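## Task

Exchange the plates in both thermal cyclers: carry E10 out of TC1's block to tray spot P3, bring E01 from P5 into TC1's block, carry F07 out of TC2's block to P2, and bring E07 from P8 into TC2's block. Each plate must lie flat within the locators of its destination, with its A1 well at the corner marked A1. The loose tray and both cyclers must end at their original positions and headings, and both cycler lids in their original state. Nothing counts if only the robot holds it in place; release everything and pull the grippers away at the end.

## Robot and tools

Robot: two six-joint arms with parallel grippers, named left_arm and right_arm. The names do not refer to image sides. Each gripper has a wrist camera: cam_left_wrist and cam_right_wrist, both 616x616 fisheye. The unused arm may be parked out of the way.

Scene frame: origin on the table top midway between the arms, +z up, +x out over the table, left_arm on the +y side. Bases sit near (0.03, +0.28, 0.22) m for left_arm and (-0.02, -0.27, 0.22) m for right_arm. Gripper frame: fingers point along its +z and close along its y. The reported hand position is the point between the finger pads, about 1 cm short of the tips.

Scene layout hints: TC1 is the left cycler as viewed from the tray. Plates already in a block may stick. On a labelled plate, A1 is at the labelled short end, in the corner far from the labelled long side. Each tray place has its A1 mark on the end away from the bench edge and its name on the near end. Places go in rows of three parallel to the bench edge where the tray stands, row one nearest that edge, numbered right to left as seen from that edge. The tray and cyclers are free to slide, so avoid bumping them.

Tools:
- execute_actions {actions, pictures}. actions holds at most one item. Empty list: just report state. {"rows": [...], "steps": n}: up to 15 rows, n from 1 to 15 control steps of 1/30 s (15 if omitted); one row per step, the last row repeating if rows run out. {"steps": n} with no rows: a wait of up to 300 steps counted from the previous result. pictures (true/false) toggles the camera images.
- A row is always 14 numbers, each in [-1, 1], covering both arms: left_arm dx, dy, dz, rx, ry, rz, opening, then right_arm's seven in the same order. dx..rz are an offset, not a pose: expressed in that gripper's own axes, measured from the gripper's pose in the latest result showing it (within one reply after the first call, or before any such result, from where it is when the action begins). Every row refers to that same starting pose, not to the row before. Scale: 1.0 equals 0.6 m of translation or 180 degrees; rx, ry, rz form one rotation vector. Opening is absolute: +1 fully open (0.094 m), -1 closed.
- move {target, speed}: target is one 14-number row as above (offsets, same frame and scale). The grippers follow straight paths, all finishing together, lasting 0.5 to 10 s; speed is the path's top speed in m/s, 0.002 to 0.5, default 0.25 (rotation capped at double that in rad/s). Openings are sent at the start. Paths ignore obstacles and the other arm, and grippers may overshoot speed, especially near full reach.
- wait {seconds}: 0 to 10 s, nothing new sent.
- zoom_image {camera, region}: region [x0, y0, x1, y1] in pixels of that camera's latest image, at most 504x504.
- read_manual {section}: licence texts only, "licences".
- finished_scene {scene}: ends scene 1 or 2 and grades it; irreversible. Replying without any tool call ends everything.

Motion behaviour: each step the commanded pose is clipped to within 70 mm and 16 degrees of the measured pose, so far targets need several actions; after an action an arm continues only to its last clipped pose. Arms tend to settle a centimetre or more low, and zero offsets let them sag further. To hold an arm still, in a reply's first call send the offset back to the wanted pose, zeros in later calls, raising the aim if it stays low. Moves of a few mm may do nothing. Position wins over orientation when both cannot be met. The simulation keeps running while you compose a reply.

Gripping: grip_measured is the finger opening on the command scale (last Joint positions number is metres). To hold, command about 0.03 below grip_measured; less gives a lighter grip. Readings may be off by about 1 mm. Parts may be briefly tugged while held.

Results: the state line lists each gripper's position (m) and quat_wxyz in the scene frame; reported positions drift more at long reach. HELD marks steps where the command was not fully sent. "pose unreachable" means the clearance check altered or blocked that arm's command. "Hand target" shows where the controller is driving each gripper. A move adds a "move:" line: ending done, off_target, moving, held or fault, plus limits (paced = pose clipped, held = steps blocked, after which the arm may jump fast) and each gripper's distance from its target. Cameras whose calibration changed are listed. MOTOR HOT appears from 85 °C; at 100 °C that arm drops and faults, so do not hold loads for long. FAULT lines report stops.

Avoid: dropping plates, knocking anything off the table, hitting or pressing the arms into each other or the rear mounting frame, fast contacts and targets set deep past a surface (both push harder), and shifting the tray, cyclers or lids. Finish with grippers open and withdrawn.

Each tool is called as name(argument=value, ...) on one line, values as JSON.

## Session

execute_actions(actions=[])

Scene clock: 0.00 s of 15600.00 s.
left_arm: end_effector_position=(+0.3078, +0.6202, +0.3031) grip_measured=+1.000 end_effector_quat_wxyz=(-0.001, -0.146, +0.989, -0.004) | right_arm: end_effector_position=(+0.4720, -0.6461, +0.2957) grip_measured=+1.000 end_effector_quat_wxyz=(+0.252, -0.169, +0.943, -0.134)
Joint positions: left_arm=[ 0.543  0.503  1.008 -1.296 -0.371  0.363  0.094] | right_arm=[-0.605  0.681  1.057 -0.582  0.144 -1.057  0.094]
Joint velocities: left_arm=[-0.005 -0.005 -0.007 -0.002 -0.081 -0.037  0.   ] | right_arm=[-0.005 -0.024  0.002 -0.002 -0.022 -0.066  0.   ]
Joint torques (N m, as the arm reports them, + toward a larger angle): no reading
Hand target (left_arm): +0.312, +0.627, +0.310; +0.007, -0.150, +0.989, +0.001
Hand target (right_arm): +0.478, -0.654, +0.306; +0.259, -0.166, +0.941, -0.142

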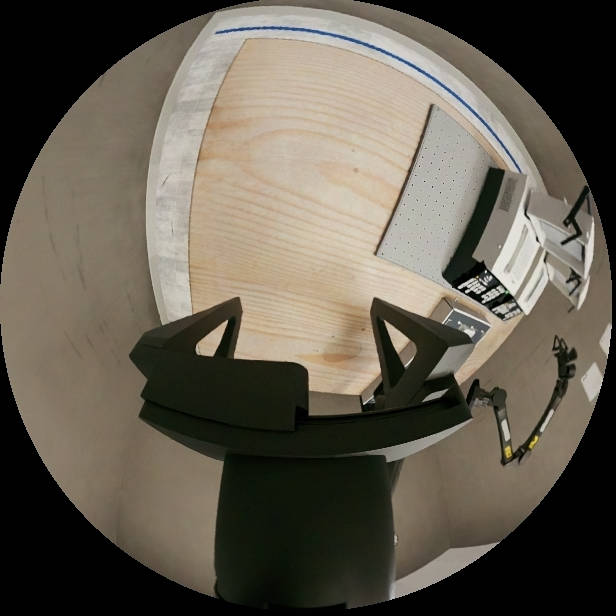

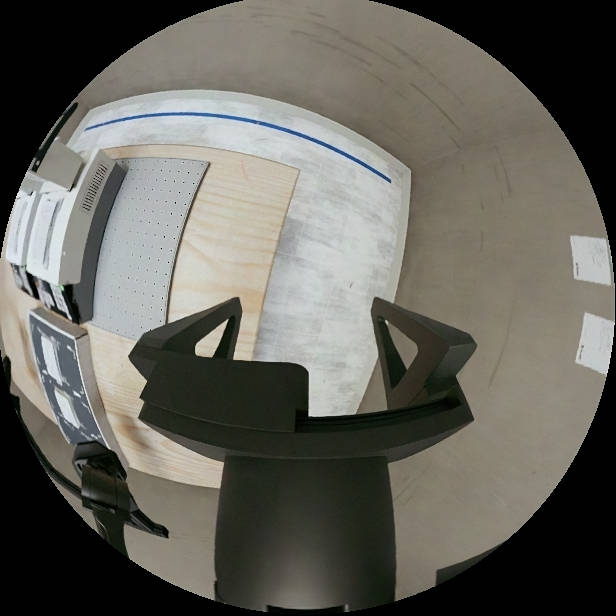

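move(target=[0.15,-0.98,-0.33,0,0,0.093,1, 0,0,0,0,0,0,1])

Scene clock: 5.50 s of 15600.00 s.
left_arm: end_effector_position=(+0.3807, +0.0345, +0.4785) grip_measured=+1.000 end_effector_quat_wxyz=(+0.019, +0.004, +0.997, -0.068) | right_arm: end_effector_position=(+0.4720, -0.6461, +0.2957) grip_measured=+1.000 end_effector_quat_wxyz=(+0.252, -0.169, +0.943, -0.134)
Joint positions: left_arm=[-1.19   1.856  1.53  -1.689 -0.642 -1.328  0.094] | right_arm=[-0.605  0.681  1.057 -0.582  0.144 -1.057  0.094]
Joint velocities: left_arm=[-0.015 -0.005 -0.002 -0.017 -0.007 -0.007  0.   ] | right_arm=[-0.005 -0.005  0.002 -0.002  0.037 -0.037  0.   ]
Joint torques (N m, as the arm reports them, + toward a larger angle): left_arm=[-11.79  -7.7   10.23  -0.05   0.04   0.05] | right_arm=[  0.4  -12.34   9.23   1.41  -0.12  -0.1 ]
Hand target (left_arm): +0.385, +0.033, +0.500; +0.026, +0.000, +0.996, -0.088
Hand target (right_arm): +0.472, -0.646, +0.296; +0.252, -0.169, +0.943, -0.134
Off the commanded pose (left_arm): 0.029 m, 8 deg.
Off the commanded pose (right_arm): 0.000 m, 0 deg.
joint sent to its limit (left arm) — the command would take joint 4 (wrist pitch) past its lower limit, so that joint was sent only as far as its limit.
move: off_target (left_arm); limits=paced
camera_calibration (this result's frames):
cam_left_wrist: T_world_to_cam=[[-0.00511298, -0.991433, 0.130516, -0.0239751], [-0.8366, 0.0757381, 0.542553, 0.056609], [-0.54779, -0.106415, -0.82982, 0.735933], [0, 0, 0, 1]] pos_world=[0.450373, 0.0502575, 0.583108]

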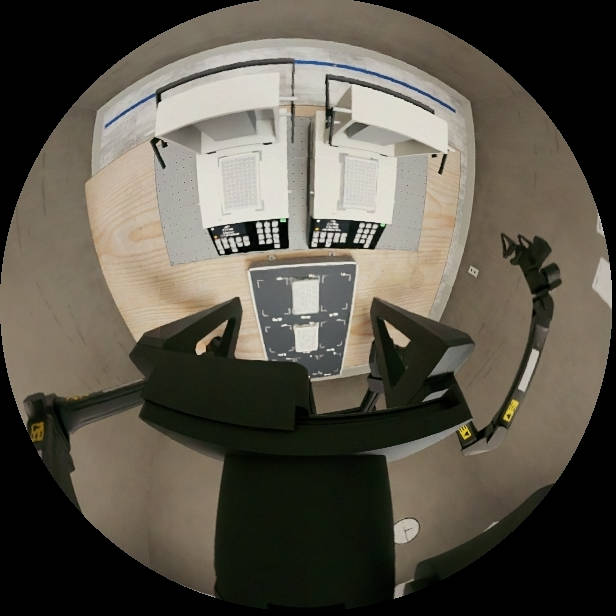

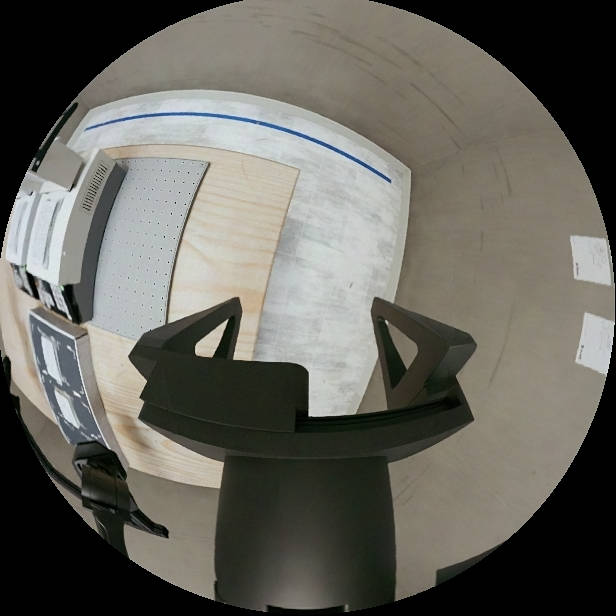

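zoom_image(camera="cam_left_wrist", region=[150, 130, 450, 390])

Region (150, 130, 450, 390) of cam_left_wrist's 616x616 image, scaled by 1.680, with more detail than that image has; it fills the top 437 rows of this view, and the rest is white.

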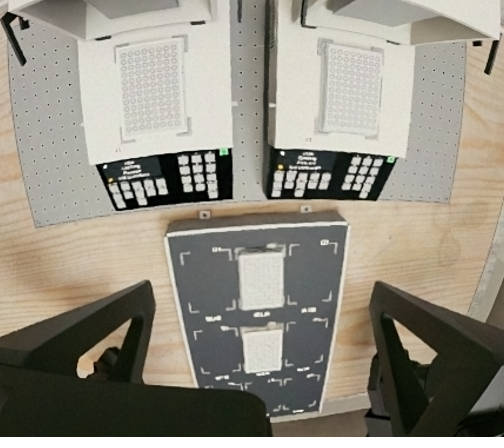

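move(target=[-0.067,0.163,0.217,-0.043,0.012,0,1, -0.298,0.765,-0.263,-0.087,0.164,0.110,1])

zoom_image(camera="cam_left_wrist", region=[130, 80, 480, 380])

zoom_image(camera="cam_right_wrist", region=[130, 80, 480, 380])

Scene clock: 12.83 s of 15600.00 s.
left_arm: end_effector_position=(+0.4233, +0.1060, +0.3442) grip_measured=+1.000 end_effector_quat_wxyz=(+0.004, +0.010, +1.000, -0.002) | right_arm: end_effector_position=(+0.4140, -0.1325, +0.3360) grip_measured=+1.000 end_effector_quat_wxyz=(-0.010, -0.016, +1.000, -0.012)
Joint positions: left_arm=[-0.924  1.74   1.261 -1.508 -0.77  -1.114  0.094] | right_arm=[ 0.758  1.589  1.294 -1.587  0.815  1.055  0.094]
Joint velocities: left_arm=[-0.005 -0.005  0.007  0.017 -0.037 -0.022  0.   ] | right_arm=[-0.034 -0.005  0.007 -0.007 -0.037 -0.066  0.   ]
Joint torques (N m, as the arm reports them, + toward a larger angle): left_arm=[-8.93 -8.43  5.44  0.54 -0.19  0.08] | right_arm=[10.26 -8.06 10.07 -0.49  0.08 -0.06]
Hand target (left_arm): +0.428, +0.112, +0.338; +0.001, +0.004, +1.000, -0.001
Hand target (right_arm): +0.426, -0.131, +0.353; -0.000, -0.001, +1.000, +0.004
Off the commanded pose (left_arm): 0.010 m, 1 deg.
Off the commanded pose (right_arm): 0.015 m, 3 deg.
After step 90, 1.63 s passed at rest.
move: off_target (right_arm)
camera_calibration (this result's frames):
cam_left_wrist: T_world_to_cam=[[-0.0148079, -0.999887, -0.00240633, 0.11546], [-0.820014, 0.0107669, 0.572242, 0.149379], [-0.572152, 0.0104469, -0.820081, 0.650005], [0, 0, 0, 1]] pos_world=[0.496104, 0.107048, 0.447853]
cam_right_wrist: T_world_to_cam=[[0.0201941, -0.9995, 0.0243213, -0.15217], [-0.801635, -0.00164957, 0.597812, 0.134963], [-0.597473, -0.0315691, -0.801267, 0.637293], [0, 0, 0, 1]] pos_world=[0.492029, -0.131753, 0.43366]

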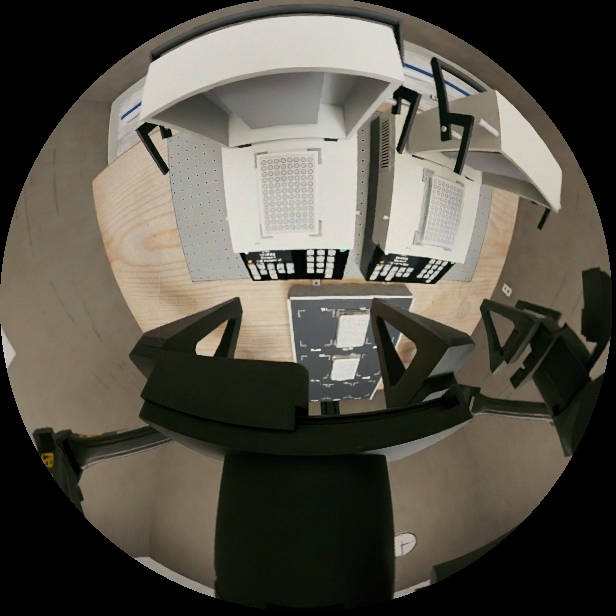

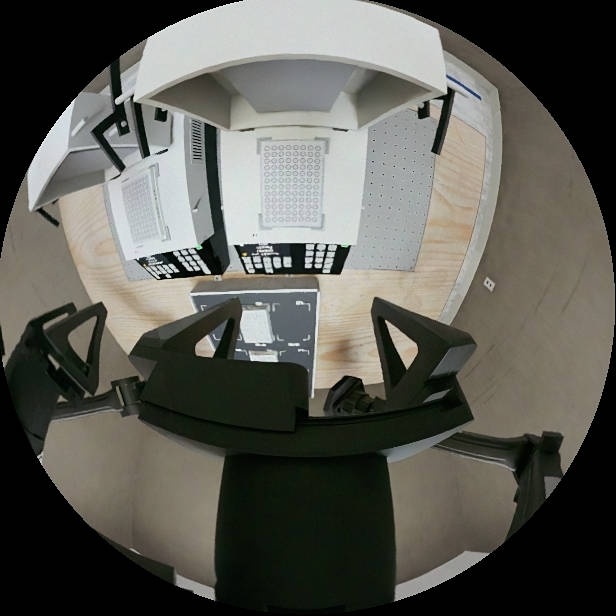

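Region (130, 80, 480, 380) of cam_left_wrist's 616x616 image, scaled by 1.440, with more detail than that image has; it fills the top 432 rows of this view, and the rest is white.

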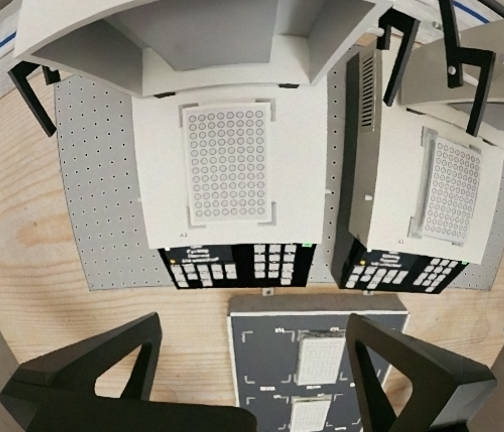

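Region (130, 80, 480, 380) of cam_right_wrist's 616x616 image, scaled by 1.440, with more detail than that image has; it fills the top 432 rows of this view, and the rest is white.

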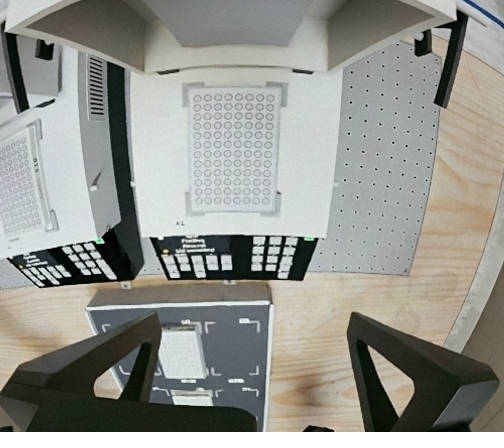

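move(target=[-0.071,0.043,0.24,0,0,-0.02,1, -0.092,0.0125,0.21,-0.008,-0.006,0.01,1], speed=0.15)

Scene clock: 19.37 s of 15600.00 s.
left_arm: end_effector_position=(+0.4697, +0.1263, +0.2095) grip_measured=+1.000 end_effector_quat_wxyz=(+0.008, -0.023, +1.000, -0.008) | right_arm: end_effector_position=(+0.4621, -0.1221, +0.2220) grip_measured=+1.000 end_effector_quat_wxyz=(+0.005, -0.005, +1.000, +0.007)
Joint positions: left_arm=[-0.635  1.74   1.106 -1.034 -0.845 -0.755  0.094] | right_arm=[ 0.523  1.635  1.203 -1.118  0.85   0.678  0.094]
Joint velocities: left_arm=[-0.015 -0.015  0.002  0.002 -0.022 -0.066  0.   ] | right_arm=[-0.005  0.005  0.012  0.002 -0.007 -0.066  0.   ]
Joint torques (N m, as the arm reports them, + toward a larger angle): left_arm=[-9.43 -8.83  4.24  0.59 -0.12  0.1 ] | right_arm=[ 7.85 -9.12  5.98  1.09  0.17 -0.28]
Hand target (left_arm): +0.468, +0.130, +0.201; +0.004, -0.021, +1.000, -0.003
Hand target (right_arm): +0.467, -0.127, +0.208; -0.001, -0.001, +1.000, +0.001
Off the commanded pose (left_arm): 0.010 m, 1 deg.
Off the commanded pose (right_arm): 0.015 m, 1 deg.
After step 90, 1.83 s passed at rest.
move: off_target (right_arm)
camera_calibration (this result's frames):
cam_left_wrist: T_world_to_cam=[[0.0501563, -0.998678, 0.0112916, 0.102601], [-0.82445, -0.0350196, 0.564851, 0.273677], [-0.563709, -0.0376402, -0.825116, 0.56906], [0, 0, 0, 1]] pos_world=[0.541271, 0.133469, 0.313795]
cam_right_wrist: T_world_to_cam=[[-0.00339826, -0.999903, -0.0134848, -0.120731], [-0.820101, -0.00492953, 0.572198, 0.255491], [-0.572209, 0.0130034, -0.820005, 0.572933], [0, 0, 0, 1]] pos_world=[0.536956, -0.12691, 0.321989]

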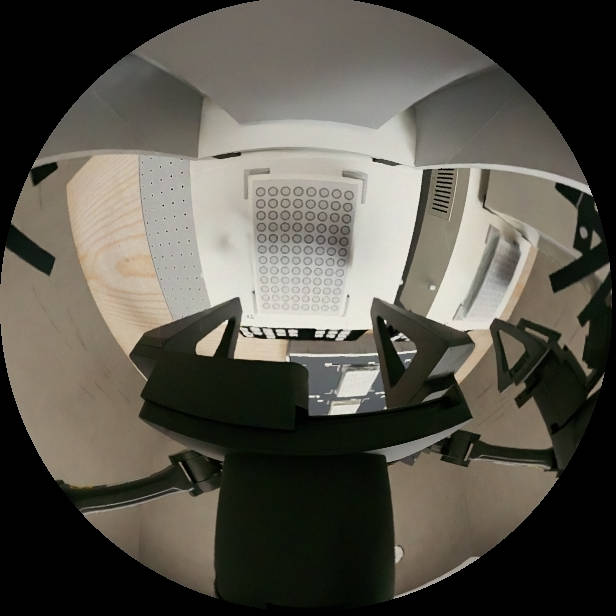

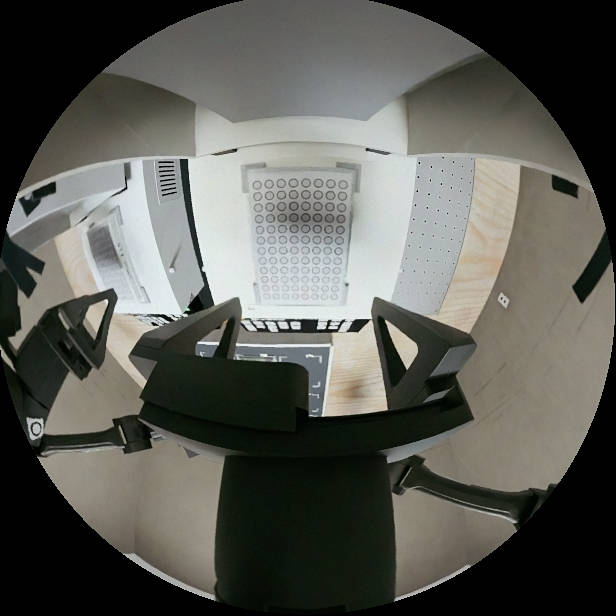

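move(target=[0.022,0.012,0.10,0,0,0.007,1, 0.008,0.008,0.11,0,0,0,1], speed=0.05)

Scene clock: 22.30 s of 15600.00 s.
left_arm: end_effector_position=(+0.4600, +0.1272, +0.1621) grip_measured=+1.000 end_effector_quat_wxyz=(+0.017, -0.013, +1.000, -0.016) | right_arm: end_effector_position=(+0.4633, -0.1126, +0.1718) grip_measured=+1.000 end_effector_quat_wxyz=(+0.017, -0.002, +1.000, +0.015)
Joint positions: left_arm=[-0.562  1.748  1.002 -0.804 -0.846 -0.599  0.094] | right_arm=[ 0.451  1.669  1.132 -0.888  0.845  0.542  0.094]
Joint velocities: left_arm=[-0.005  0.005  0.002 -0.022  0.022 -0.007  0.   ] | right_arm=[ 0.005 -0.015  0.007  0.012 -0.007  0.007  0.   ]
Joint torques (N m, as the arm reports them, + toward a larger angle): left_arm=[-8.88 -7.9   3.62  0.5  -0.11  0.11] | right_arm=[ 8.36 -9.95  4.56  0.79  0.01 -0.24]
Hand target (left_arm): +0.457, +0.132, +0.149; +0.008, -0.012, +1.000, -0.008
Hand target (right_arm): +0.458, -0.116, +0.156; +0.005, -0.005, +1.000, +0.007
Off the commanded pose (left_arm): 0.014 m, 1 deg.
Off the commanded pose (right_arm): 0.017 m, 2 deg.
move: off_target (left_arm, right_arm)
camera_calibration (this result's frames):
cam_left_wrist: T_world_to_cam=[[0.0307297, -0.999147, 0.0275813, 0.110882], [-0.835258, -0.0105132, 0.549757, 0.296796], [-0.548998, -0.0399314, -0.834869, 0.519622], [0, 0, 0, 1]] pos_world=[0.529766, 0.134657, 0.267592]
cam_right_wrist: T_world_to_cam=[[-0.00747821, -0.999541, -0.02937, -0.107294], [-0.833446, -0.00999914, 0.55251, 0.294276], [-0.55255, 0.0286101, -0.832988, 0.527238], [0, 0, 0, 1]] pos_world=[0.535786, -0.119386, 0.273441]

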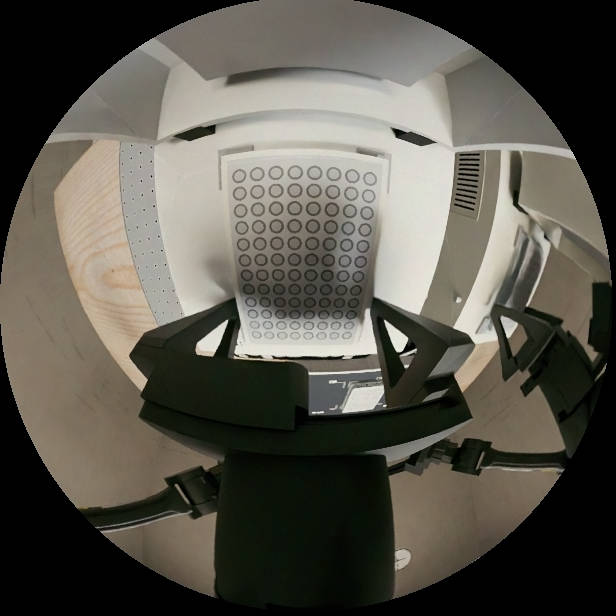

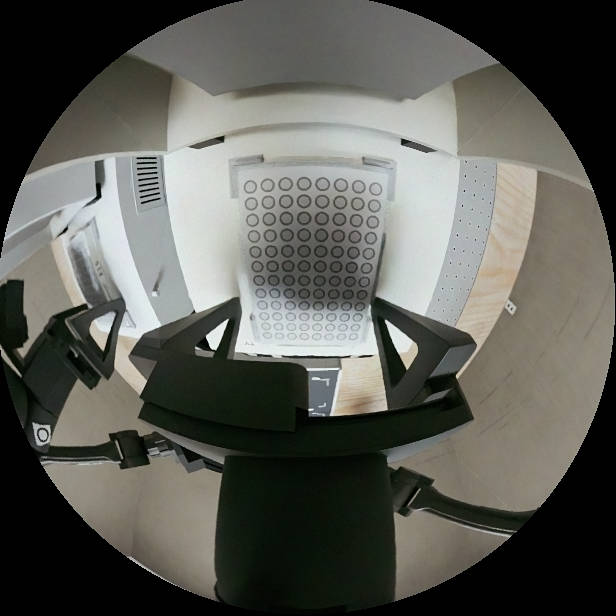

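move(target=[0,0.012,0.0,-0.01,0.011,0,1, 0,-0.014,0.0,0.01,0.011,0,1], speed=0.03)

Scene clock: 24.43 s of 15600.00 s.
left_arm: end_effector_position=(+0.4559, +0.1308, +0.1623) grip_measured=+1.000 end_effector_quat_wxyz=(+0.005, -0.006, +1.000, -0.007) | right_arm: end_effector_position=(+0.4530, -0.1200, +0.1715) grip_measured=+1.000 end_effector_quat_wxyz=(-0.001, -0.013, +1.000, +0.001)
Joint positions: left_arm=[-0.562  1.754  1.013 -0.855 -0.847 -0.62   0.094] | right_arm=[ 0.451  1.669  1.132 -0.956  0.848  0.571  0.094]
Joint velocities: left_arm=[-0.015 -0.005  0.002 -0.027 -0.051  0.037  0.   ] | right_arm=[-0.005 -0.005 -0.007  0.002  0.007  0.066  0.   ]
Joint torques (N m, as the arm reports them, + toward a larger angle): left_arm=[-9.98 -9.29  5.48 -1.14 -0.21 -0.18] | right_arm=[ 9.51 -9.84  7.34 -0.3   0.21 -0.05]
Hand target (left_arm): +0.460, +0.135, +0.162; +0.000, -0.013, +1.000, -0.001
Hand target (right_arm): +0.463, -0.121, +0.172; -0.000, -0.002, +1.000, -0.001
Off the commanded pose (left_arm): 0.005 m, 1 deg.
Off the commanded pose (right_arm): 0.010 m, 1 deg.
move: done
camera_calibration (this result's frames):
cam_left_wrist: T_world_to_cam=[[0.0167768, -0.999825, 0.00823888, 0.124099], [-0.821724, -0.00909283, 0.569813, 0.28371], [-0.569639, -0.0163297, -0.821733, 0.52182], [0, 0, 0, 1]] pos_world=[0.528298, 0.135178, 0.266113]
cam_right_wrist: T_world_to_cam=[[0.0136643, -0.999905, -0.00201522, -0.129058], [-0.813112, -0.0122846, 0.581978, 0.271201], [-0.581947, -0.00631374, -0.813202, 0.527231], [0, 0, 0, 1]] pos_world=[0.529101, -0.122386, 0.270652]

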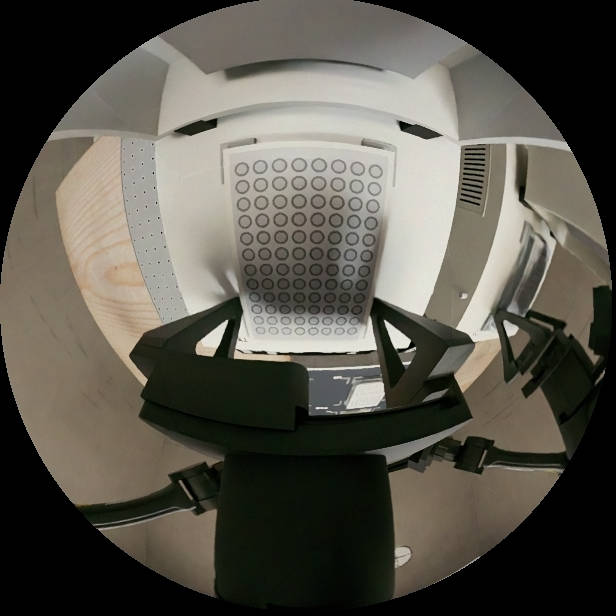

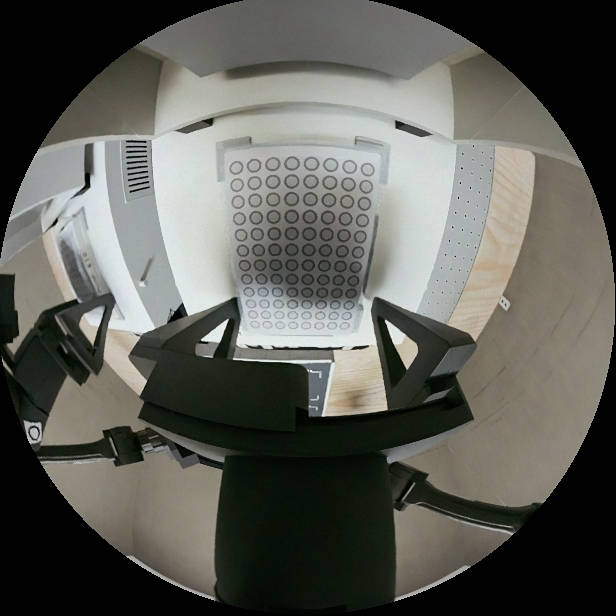

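move(target=[0,0.006,0.04,0,0,0,1, 0,0.0,0.045,0,0,0,1], speed=0.03)

Scene clock: 27.13 s of 15600.00 s.
left_arm: end_effector_position=(+0.4570, +0.1299, +0.1604) grip_measured=+1.000 end_effector_quat_wxyz=(+0.019, -0.002, +1.000, -0.010) | right_arm: end_effector_position=(+0.4592, -0.1157, +0.1650) grip_measured=+1.000 end_effector_quat_wxyz=(+0.014, -0.010, +1.000, +0.011)
Joint positions: left_arm=[-0.562  1.746  0.991 -0.801 -0.858 -0.581  0.094] | right_arm=[ 0.441  1.67   1.118 -0.878  0.846  0.523  0.094]
Joint velocities: left_arm=[-0.015 -0.005  0.002 -0.002  0.037 -0.007  0.   ] | right_arm=[-0.015  0.005 -0.012  0.022 -0.051 -0.022  0.   ]
Joint torques (N m, as the arm reports them, + toward a larger angle): left_arm=[-6.92 -7.31  3.71  1.7   0.41  0.2 ] | right_arm=[ 7.77 -9.2   4.16  1.25  0.02 -0.31]
Hand target (left_arm): +0.456, +0.134, +0.139; +0.005, -0.006, +1.000, -0.007
Hand target (right_arm): +0.453, -0.120, +0.145; -0.001, -0.013, +1.000, +0.002
Off the commanded pose (left_arm): 0.023 m, 2 deg.
Off the commanded pose (right_arm): 0.022 m, 2 deg.
move: off_target (left_arm, right_arm)
camera_calibration (this result's frames):
cam_left_wrist: T_world_to_cam=[[0.00952511, -0.999849, 0.0145548, 0.125559], [-0.837564, -0.0000260249, 0.546339, 0.295483], [-0.546256, -0.0173945, -0.837437, 0.512865], [0, 0, 0, 1]] pos_world=[0.526446, 0.134469, 0.266231]
cam_right_wrist: T_world_to_cam=[[0.00746643, -0.999757, -0.0207601, -0.118903], [-0.829246, -0.0177924, 0.5586, 0.290737], [-0.558833, 0.0130445, -0.829177, 0.519798], [0, 0, 0, 1]] pos_world=[0.532461, -0.120482, 0.266131]

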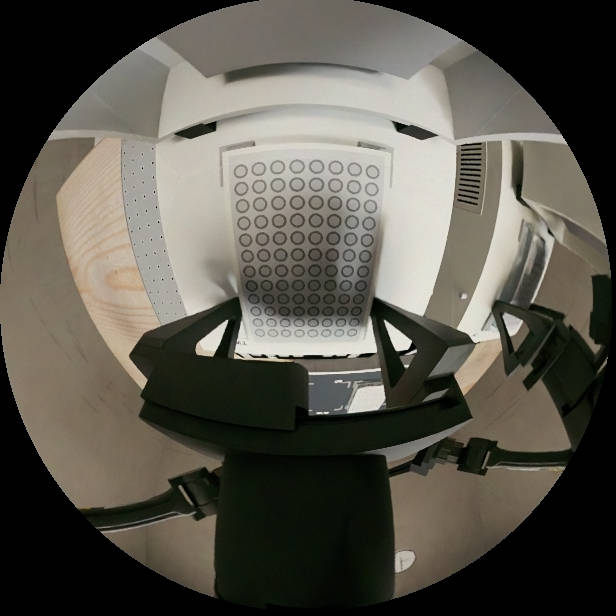

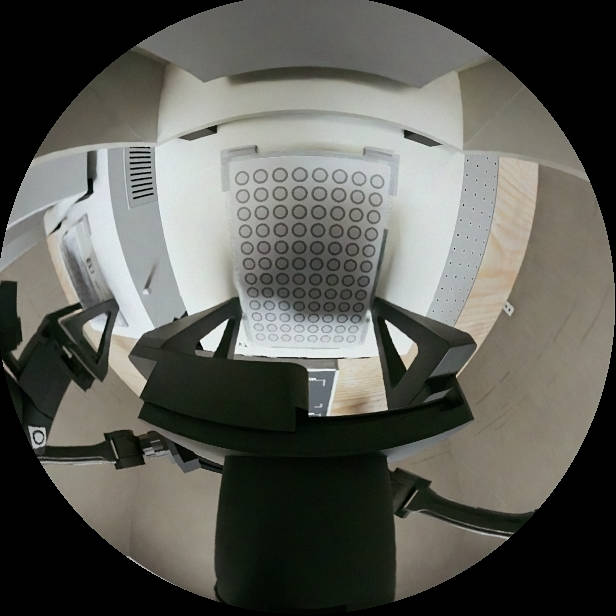

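move(target=[0,0,0,0,0,0,0.75, 0,0,0,0,0,0,0.75], speed=0.03)

move(target=[0,0,-0.12,0,0,0,0.75, 0,0,-0.12,0,0,0,0.75], speed=0.04)

Scene clock: 28.77 s of 15600.00 s.
left_arm: end_effector_position=(+0.4581, +0.1306, +0.1613) grip_measured=+0.768 end_effector_quat_wxyz=(+0.021, -0.001, +1.000, -0.009) | right_arm: end_effector_position=(+0.4593, -0.1159, +0.1650) grip_measured=+0.780 end_effector_quat_wxyz=(+0.014, -0.010, +1.000, +0.010)
Joint positions: left_arm=[-0.562  1.743  0.992 -0.801 -0.861 -0.576  0.083] | right_arm=[ 0.441  1.67   1.118 -0.878  0.848  0.522  0.084]
Joint velocities: left_arm=[ 0.005  0.005 -0.017 -0.002  0.022 -0.051  0.   ] | right_arm=[-0.005 -0.015 -0.012  0.002 -0.051 -0.051  0.   ]
Joint torques (N m, as the arm reports them, + toward a larger angle): left_arm=[-10.57  -9.31   4.07   0.25   0.07  -0.06] | right_arm=[ 10.17 -10.57   5.18   0.25   0.06  -0.13]
Hand target (left_arm): +0.457, +0.130, +0.161; +0.020, -0.002, +1.000, -0.010
Hand target (right_arm): +0.459, -0.116, +0.165; +0.014, -0.010, +1.000, +0.011
Off the commanded pose (left_arm): 0.002 m, 0 deg.
Off the commanded pose (right_arm): 0.000 m, 0 deg.
move: done
camera_calibration (this result's frames):
cam_left_wrist: T_world_to_cam=[[0.00630735, -0.99989, 0.0134593, 0.127903], [-0.839427, 0.00202034, 0.543468, 0.296989], [-0.543436, -0.0147259, -0.839322, 0.512927], [0, 0, 0, 1]] pos_world=[0.527237, 0.134842, 0.267385]
cam_right_wrist: T_world_to_cam=[[0.0078112, -0.999781, -0.0194379, -0.119508], [-0.829685, -0.0173303, 0.557963, 0.291205], [-0.558178, 0.011769, -0.829638, 0.519503], [0, 0, 0, 1]] pos_world=[0.532517, -0.120549, 0.266194]

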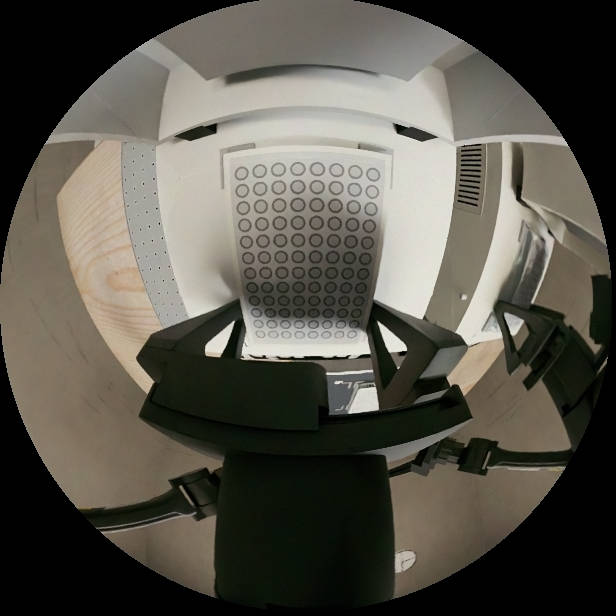

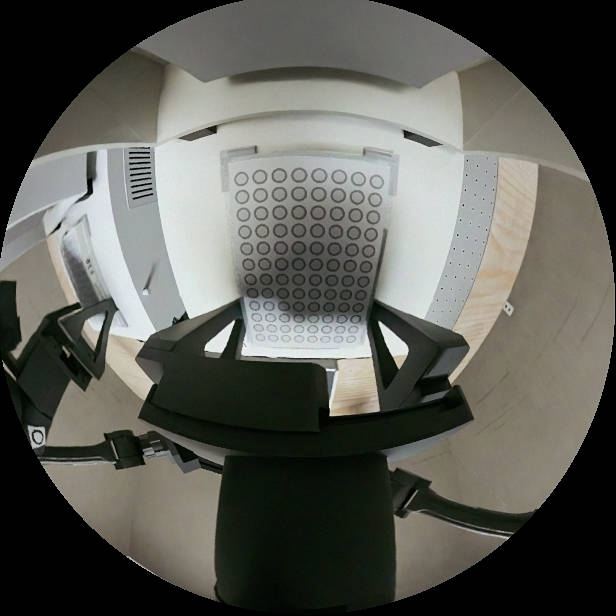

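Scene clock: 31.10 s of 15600.00 s.
left_arm: end_effector_position=(+0.4467, +0.1341, +0.2303) grip_measured=+0.767 end_effector_quat_wxyz=(+0.019, +0.009, +1.000, -0.009) | right_arm: end_effector_position=(+0.4591, -0.1163, +0.1684) grip_measured=+0.780 end_effector_quat_wxyz=(-0.015, -0.007, +1.000, -0.001)
Joint positions: left_arm=[-0.689  1.681  1.049 -1.072 -0.852 -0.754  0.083] | right_arm=[ 0.443  1.7    1.175 -0.998  0.835  0.599  0.084]
Joint velocities: left_arm=[-0.005  0.005 -0.002 -0.007 -0.066 -0.081  0.001] | right_arm=[-0.005 -0.015  0.007  0.012  0.051  0.022  0.001]
Joint torques (N m, as the arm reports them, + toward a larger angle): left_arm=[-10.2   -7.54   7.06  -0.26  -0.16  -0.12] | right_arm=[ 18.35 -16.17   6.02  -5.17   0.72   0.62]
Hand target (left_arm): +0.454, +0.132, +0.233; +0.021, -0.000, +1.000, -0.009
Hand target (right_arm): +0.458, -0.118, +0.230; +0.016, -0.011, +1.000, +0.013
Off the commanded pose (left_arm): 0.009 m, 1 deg.
Off the commanded pose (right_arm): 0.069 m, 4 deg.
move: off_target (right_arm)
camera_calibration (this result's frames):
cam_left_wrist: T_world_to_cam=[[-0.0139013, -0.999834, 0.0117841, 0.139881], [-0.837219, 0.0180822, 0.546568, 0.245994], [-0.54669, -0.00226793, -0.837332, 0.563999], [0, 0, 0, 1]] pos_world=[0.516229, 0.136689, 0.336154]
cam_right_wrist: T_world_to_cam=[[0.00214025, -0.999994, 0.00285813, -0.120973], [-0.796387, 0.0000240971, 0.604787, 0.267907], [-0.604784, -0.00357057, -0.796382, 0.536246], [0, 0, 0, 1]] pos_world=[0.53793, -0.119064, 0.265376]

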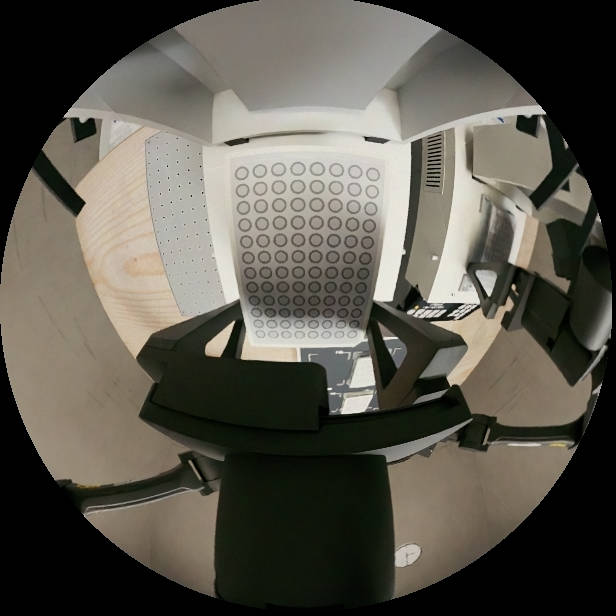

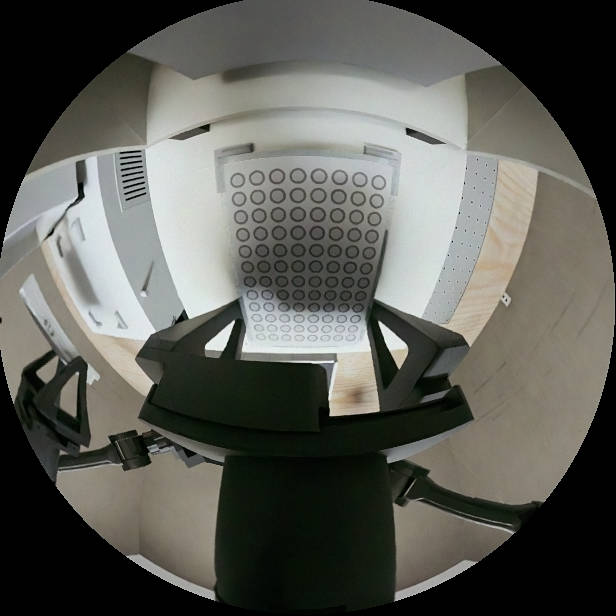

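move(target=[0.4,-0.05,-0.1,0,0,0.5,0.73, 0,0,0.006,0,0,0,0.75], speed=0.15)

Scene clock: 38.10 s of 15600.00 s.
left_arm: end_effector_position=(+0.2102, +0.1101, +0.2805) grip_measured=+0.762 end_effector_quat_wxyz=(+0.020, +0.699, +0.715, +0.003) | right_arm: end_effector_position=(+0.4593, -0.1149, +0.1659) grip_measured=+0.780 end_effector_quat_wxyz=(-0.016, -0.009, +1.000, +0.001)
Joint positions: left_arm=[-1.236  1.696  0.737 -1.224 -0.633  0.082  0.083] | right_arm=[ 0.44   1.705  1.175 -0.99   0.832  0.59   0.084]
Joint velocities: left_arm=[-0.005 -0.015 -0.002  0.012 -0.081  0.051 -0.   ] | right_arm=[ 0.005 -0.005 -0.012 -0.012 -0.037  0.022 -0.001]
Joint torques (N m, as the arm reports them, + toward a larger angle): left_arm=[-7.77 -3.28  6.05 -0.24  0.13  0.08] | right_arm=[ 10.41 -10.98   4.86   0.35   0.2   -0.12]
Hand target (left_arm): +0.204, +0.112, +0.280; +0.018, +0.713, +0.701, +0.010
Hand target (right_arm): +0.459, -0.116, +0.165; -0.015, -0.008, +1.000, -0.001
Off the commanded pose (left_arm): 0.006 m, 2 deg.
Off the commanded pose (right_arm): 0.002 m, 0 deg.
move: done
camera_calibration (this result's frames):
cam_left_wrist: T_world_to_cam=[[-0.99893, -0.0277501, -0.0369896, 0.225733], [-0.043675, 0.828991, 0.557554, -0.238184], [0.0151918, 0.558574, -0.829316, 0.294552], [0, 0, 0, 1]] pos_world=[0.210614, 0.0391876, 0.385427]
cam_right_wrist: T_world_to_cam=[[0.00616887, -0.999981, -0.000420304, -0.120923], [-0.795248, -0.00516069, 0.606262, 0.268206], [-0.606253, -0.0034057, -0.795265, 0.53489], [0, 0, 0, 1]] pos_world=[0.538315, -0.117715, 0.262725]

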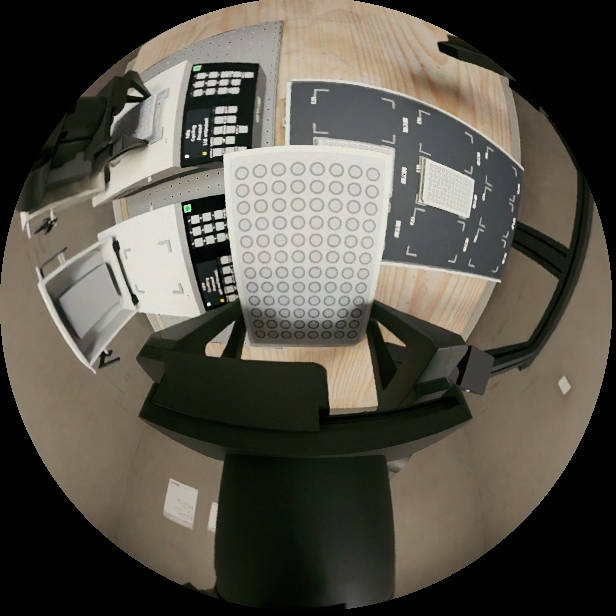

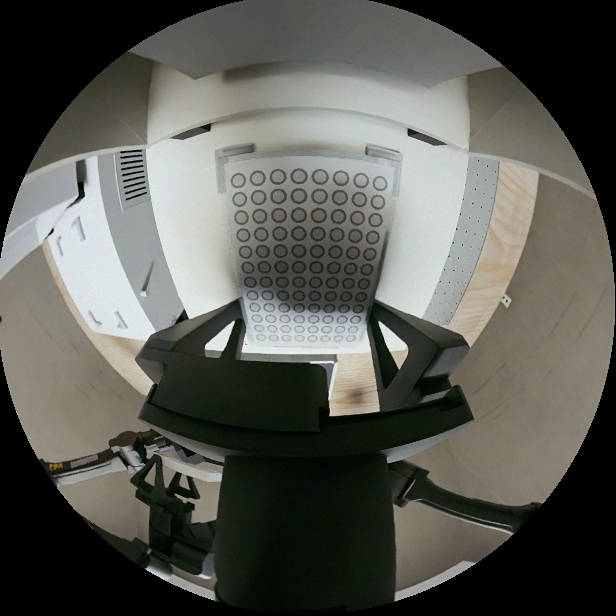

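move(target=[-0.033,-0.68,0.05,0,0,0.505,0.73, 0,0,0,0,0,0,0.75], speed=0.15)

zoom_image(camera="cam_left_wrist", region=[60, 20, 560, 360])

Scene clock: 45.10 s of 15600.00 s.
left_arm: end_effector_position=(-0.1769, +0.0964, +0.2280) grip_measured=+0.762 end_effector_quat_wxyz=(-0.005, +0.999, +0.020, +0.029) | right_arm: end_effector_position=(+0.4593, -0.1149, +0.1659) grip_measured=+0.780 end_effector_quat_wxyz=(-0.016, -0.009, +1.000, +0.001)
Joint positions: left_arm=[-2.352  2.367  0.909 -0.997  0.163  0.804  0.083] | right_arm=[ 0.44   1.705  1.175 -0.99   0.832  0.59   0.084]
Joint velocities: left_arm=[-0.015 -0.005 -0.007 -0.002 -0.081  0.022  0.   ] | right_arm=[ 0.005 -0.005 -0.007  0.007 -0.037  0.037 -0.002]
Joint torques (N m, as the arm reports them, + toward a larger angle): left_arm=[  1.71 -10.39  10.12   0.48   0.19   0.08] | right_arm=[ 10.58 -10.87   5.17   0.14   0.1   -0.13]
Hand target (left_arm): -0.195, +0.085, +0.236; +0.010, +1.000, +0.005, +0.019
Hand target (right_arm): +0.459, -0.115, +0.166; -0.016, -0.009, +1.000, +0.001
Off the commanded pose (left_arm): 0.027 m, 3 deg.
Off the commanded pose (right_arm): 0.000 m, 0 deg.
move: off_target (left_arm)
camera_calibration (this result's frames):
cam_left_wrist: T_world_to_cam=[[-0.0450845, 0.998975, 0.0039827, -0.102822], [0.780465, 0.0327338, 0.624342, -0.00711938], [0.623572, 0.0312565, -0.781141, 0.412082], [0, 0, 0, 1]] pos_world=[-0.256042, 0.0900695, 0.326749]
cam_right_wrist: T_world_to_cam=[[0.00616887, -0.999981, -0.000420304, -0.120923], [-0.795248, -0.00516069, 0.606262, 0.268206], [-0.606253, -0.0034057, -0.795265, 0.53489], [0, 0, 0, 1]] pos_world=[0.538315, -0.117715, 0.262725]

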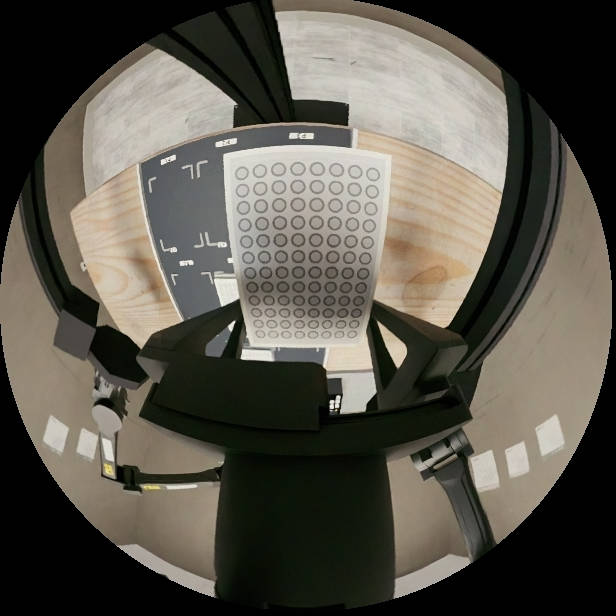

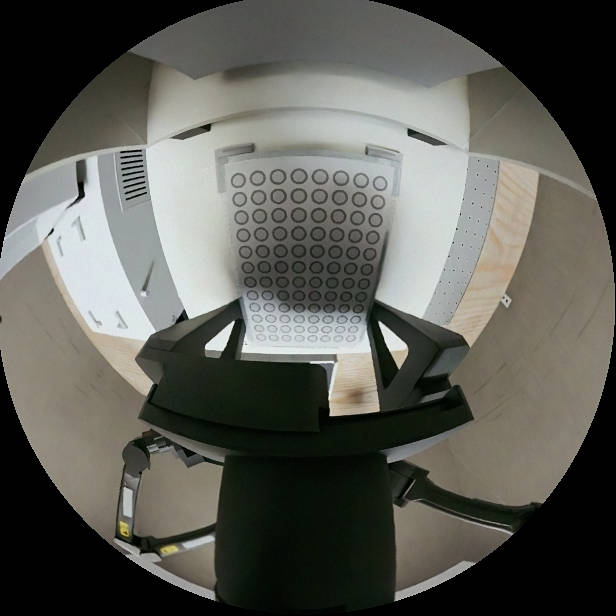

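Region (60, 20, 560, 360) of cam_left_wrist's 616x616 image, scaled by 1.008, with more detail than that image has; it fills the top 343 rows of this view, and the rest is white.

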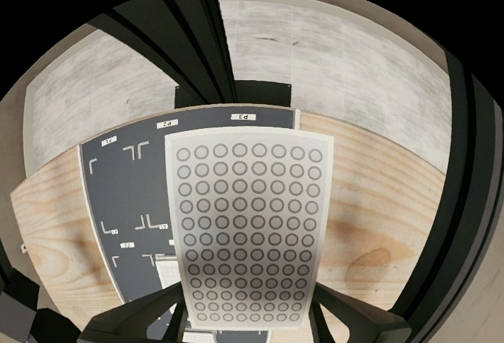

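move(target=[-0.04,0.02,0.18,-0.003,-0.018,0.013,0.73, 0,0,0,0,0,0,0.75], speed=0.1)

Scene clock: 52.53 s of 15600.00 s.
left_arm: end_effector_position=(-0.1939, +0.0816, +0.1234) grip_measured=+0.762 end_effector_quat_wxyz=(-0.003, +1.000, -0.001, -0.004) | right_arm: end_effector_position=(+0.4593, -0.1149, +0.1659) grip_measured=+0.780 end_effector_quat_wxyz=(-0.016, -0.009, +1.000, +0.001)
Joint positions: left_arm=[-2.413  2.602  0.852 -0.647  0.252  0.794  0.083] | right_arm=[ 0.44   1.705  1.175 -0.99   0.832  0.59   0.084]
Joint velocities: left_arm=[-0.005 -0.015 -0.012  0.007 -0.007  0.037  0.001] | right_arm=[-0.005 -0.015 -0.012 -0.002  0.037  0.022 -0.001]
Joint torques (N m, as the arm reports them, + toward a larger angle): left_arm=[  1.72 -12.01   4.55   0.65   0.25  -0.09] | right_arm=[ 10.57 -10.86   5.16   0.13   0.1   -0.13]
Hand target (left_arm): -0.194, +0.084, +0.119; -0.001, +1.000, -0.000, +0.001
Hand target (right_arm): +0.459, -0.115, +0.166; -0.016, -0.009, +1.000, +0.001
Off the commanded pose (left_arm): 0.006 m, 1 deg.
Off the commanded pose (right_arm): 0.000 m, 0 deg.
After step 90, 2.97 s passed at rest.
move: done
camera_calibration (this result's frames):
cam_left_wrist: T_world_to_cam=[[-0.00398894, 0.999992, 0.000621507, -0.0801213], [0.820082, 0.00291563, 0.572239, 0.0884917], [0.572233, 0.00279232, -0.820087, 0.338543], [0, 0, 0, 1]] pos_world=[-0.266615, 0.0789173, 0.227046]
cam_right_wrist: T_world_to_cam=[[0.00616887, -0.999981, -0.000420304, -0.120923], [-0.795248, -0.00516069, 0.606262, 0.268206], [-0.606253, -0.0034057, -0.795265, 0.53489], [0, 0, 0, 1]] pos_world=[0.538315, -0.117715, 0.262725]

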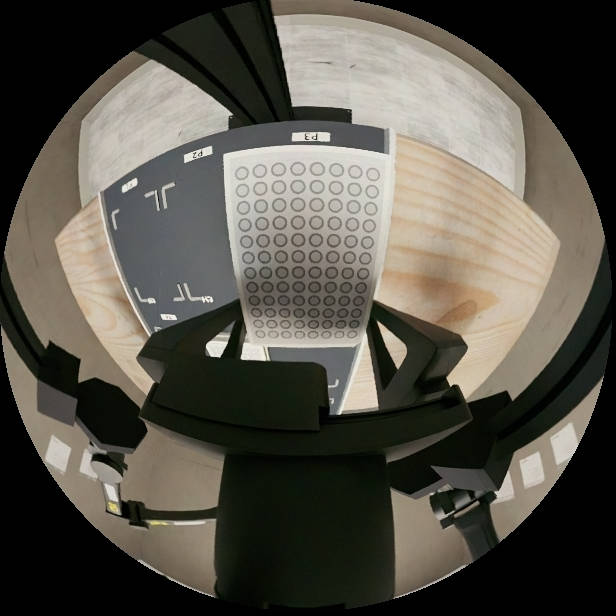

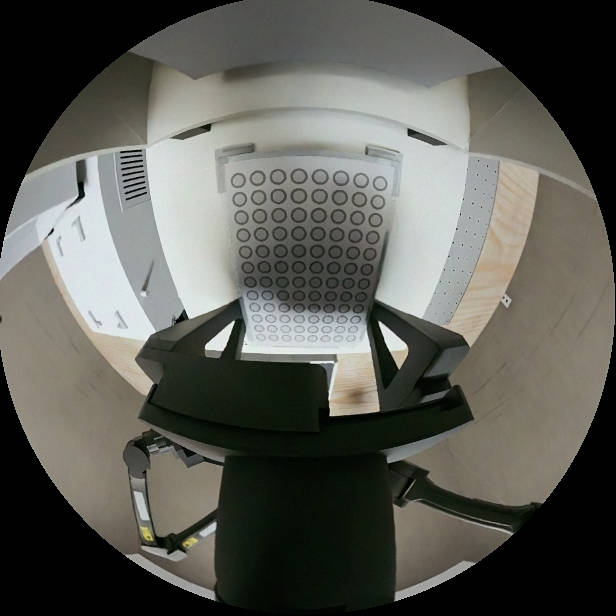

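move(target=[0,-0.005,0.075,0,0,0,0.73, 0,0,0,0,0,0,0.75], speed=0.04)

Scene clock: 56.63 s of 15600.00 s.
left_arm: end_effector_position=(-0.1964, +0.0810, +0.0852) grip_measured=+0.762 end_effector_quat_wxyz=(-0.003, +1.000, -0.001, -0.011) | right_arm: end_effector_position=(+0.4593, -0.1149, +0.1659) grip_measured=+0.780 end_effector_quat_wxyz=(-0.016, -0.009, +1.000, +0.001)
Joint positions: left_arm=[-2.451  2.694  0.84  -0.525  0.289  0.766  0.083] | right_arm=[ 0.44   1.705  1.175 -0.99   0.832  0.59   0.084]
Joint velocities: left_arm=[-0.015 -0.015  0.012 -0.017 -0.022 -0.081  0.   ] | right_arm=[-0.015 -0.005 -0.007 -0.007  0.037  0.037 -0.   ]
Joint torques (N m, as the arm reports them, + toward a larger angle): left_arm=[  2.26 -12.17   3.67   0.67   0.23  -0.07] | right_arm=[ 10.6  -10.84   5.16   0.14   0.1   -0.13]
Hand target (left_arm): -0.194, +0.084, +0.079; -0.003, +1.000, -0.001, -0.004
Hand target (right_arm): +0.459, -0.115, +0.166; -0.016, -0.009, +1.000, +0.001
Off the commanded pose (left_arm): 0.008 m, 1 deg.
Off the commanded pose (right_arm): 0.000 m, 0 deg.
move: done
camera_calibration (this result's frames):
cam_left_wrist: T_world_to_cam=[[-0.00244592, 0.999997, 0.000489652, -0.0791449], [0.827901, 0.00175035, 0.560872, 0.115022], [0.560869, 0.00177723, -0.827903, 0.30719], [0, 0, 0, 1]] pos_world=[-0.267714, 0.0783974, 0.189849]
cam_right_wrist: T_world_to_cam=[[0.00616887, -0.999981, -0.000420304, -0.120923], [-0.795248, -0.00516069, 0.606262, 0.268206], [-0.606253, -0.0034057, -0.795265, 0.53489], [0, 0, 0, 1]] pos_world=[0.538315, -0.117715, 0.262725]

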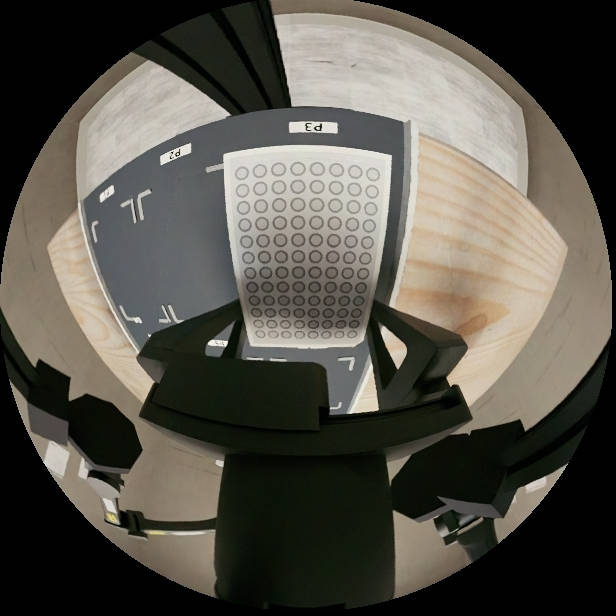

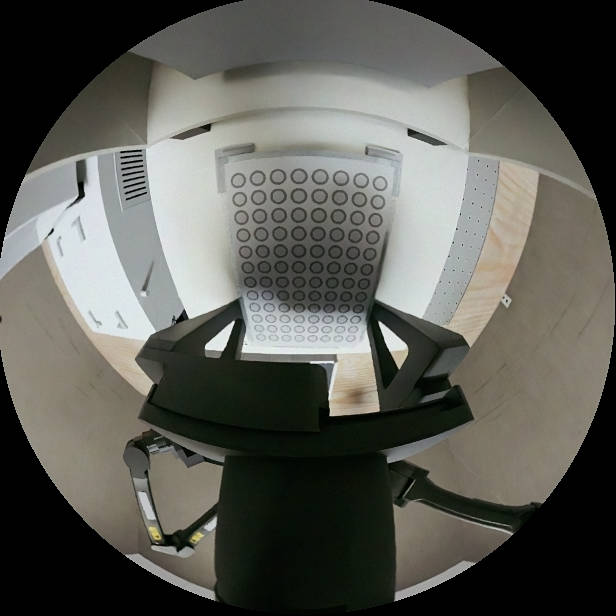

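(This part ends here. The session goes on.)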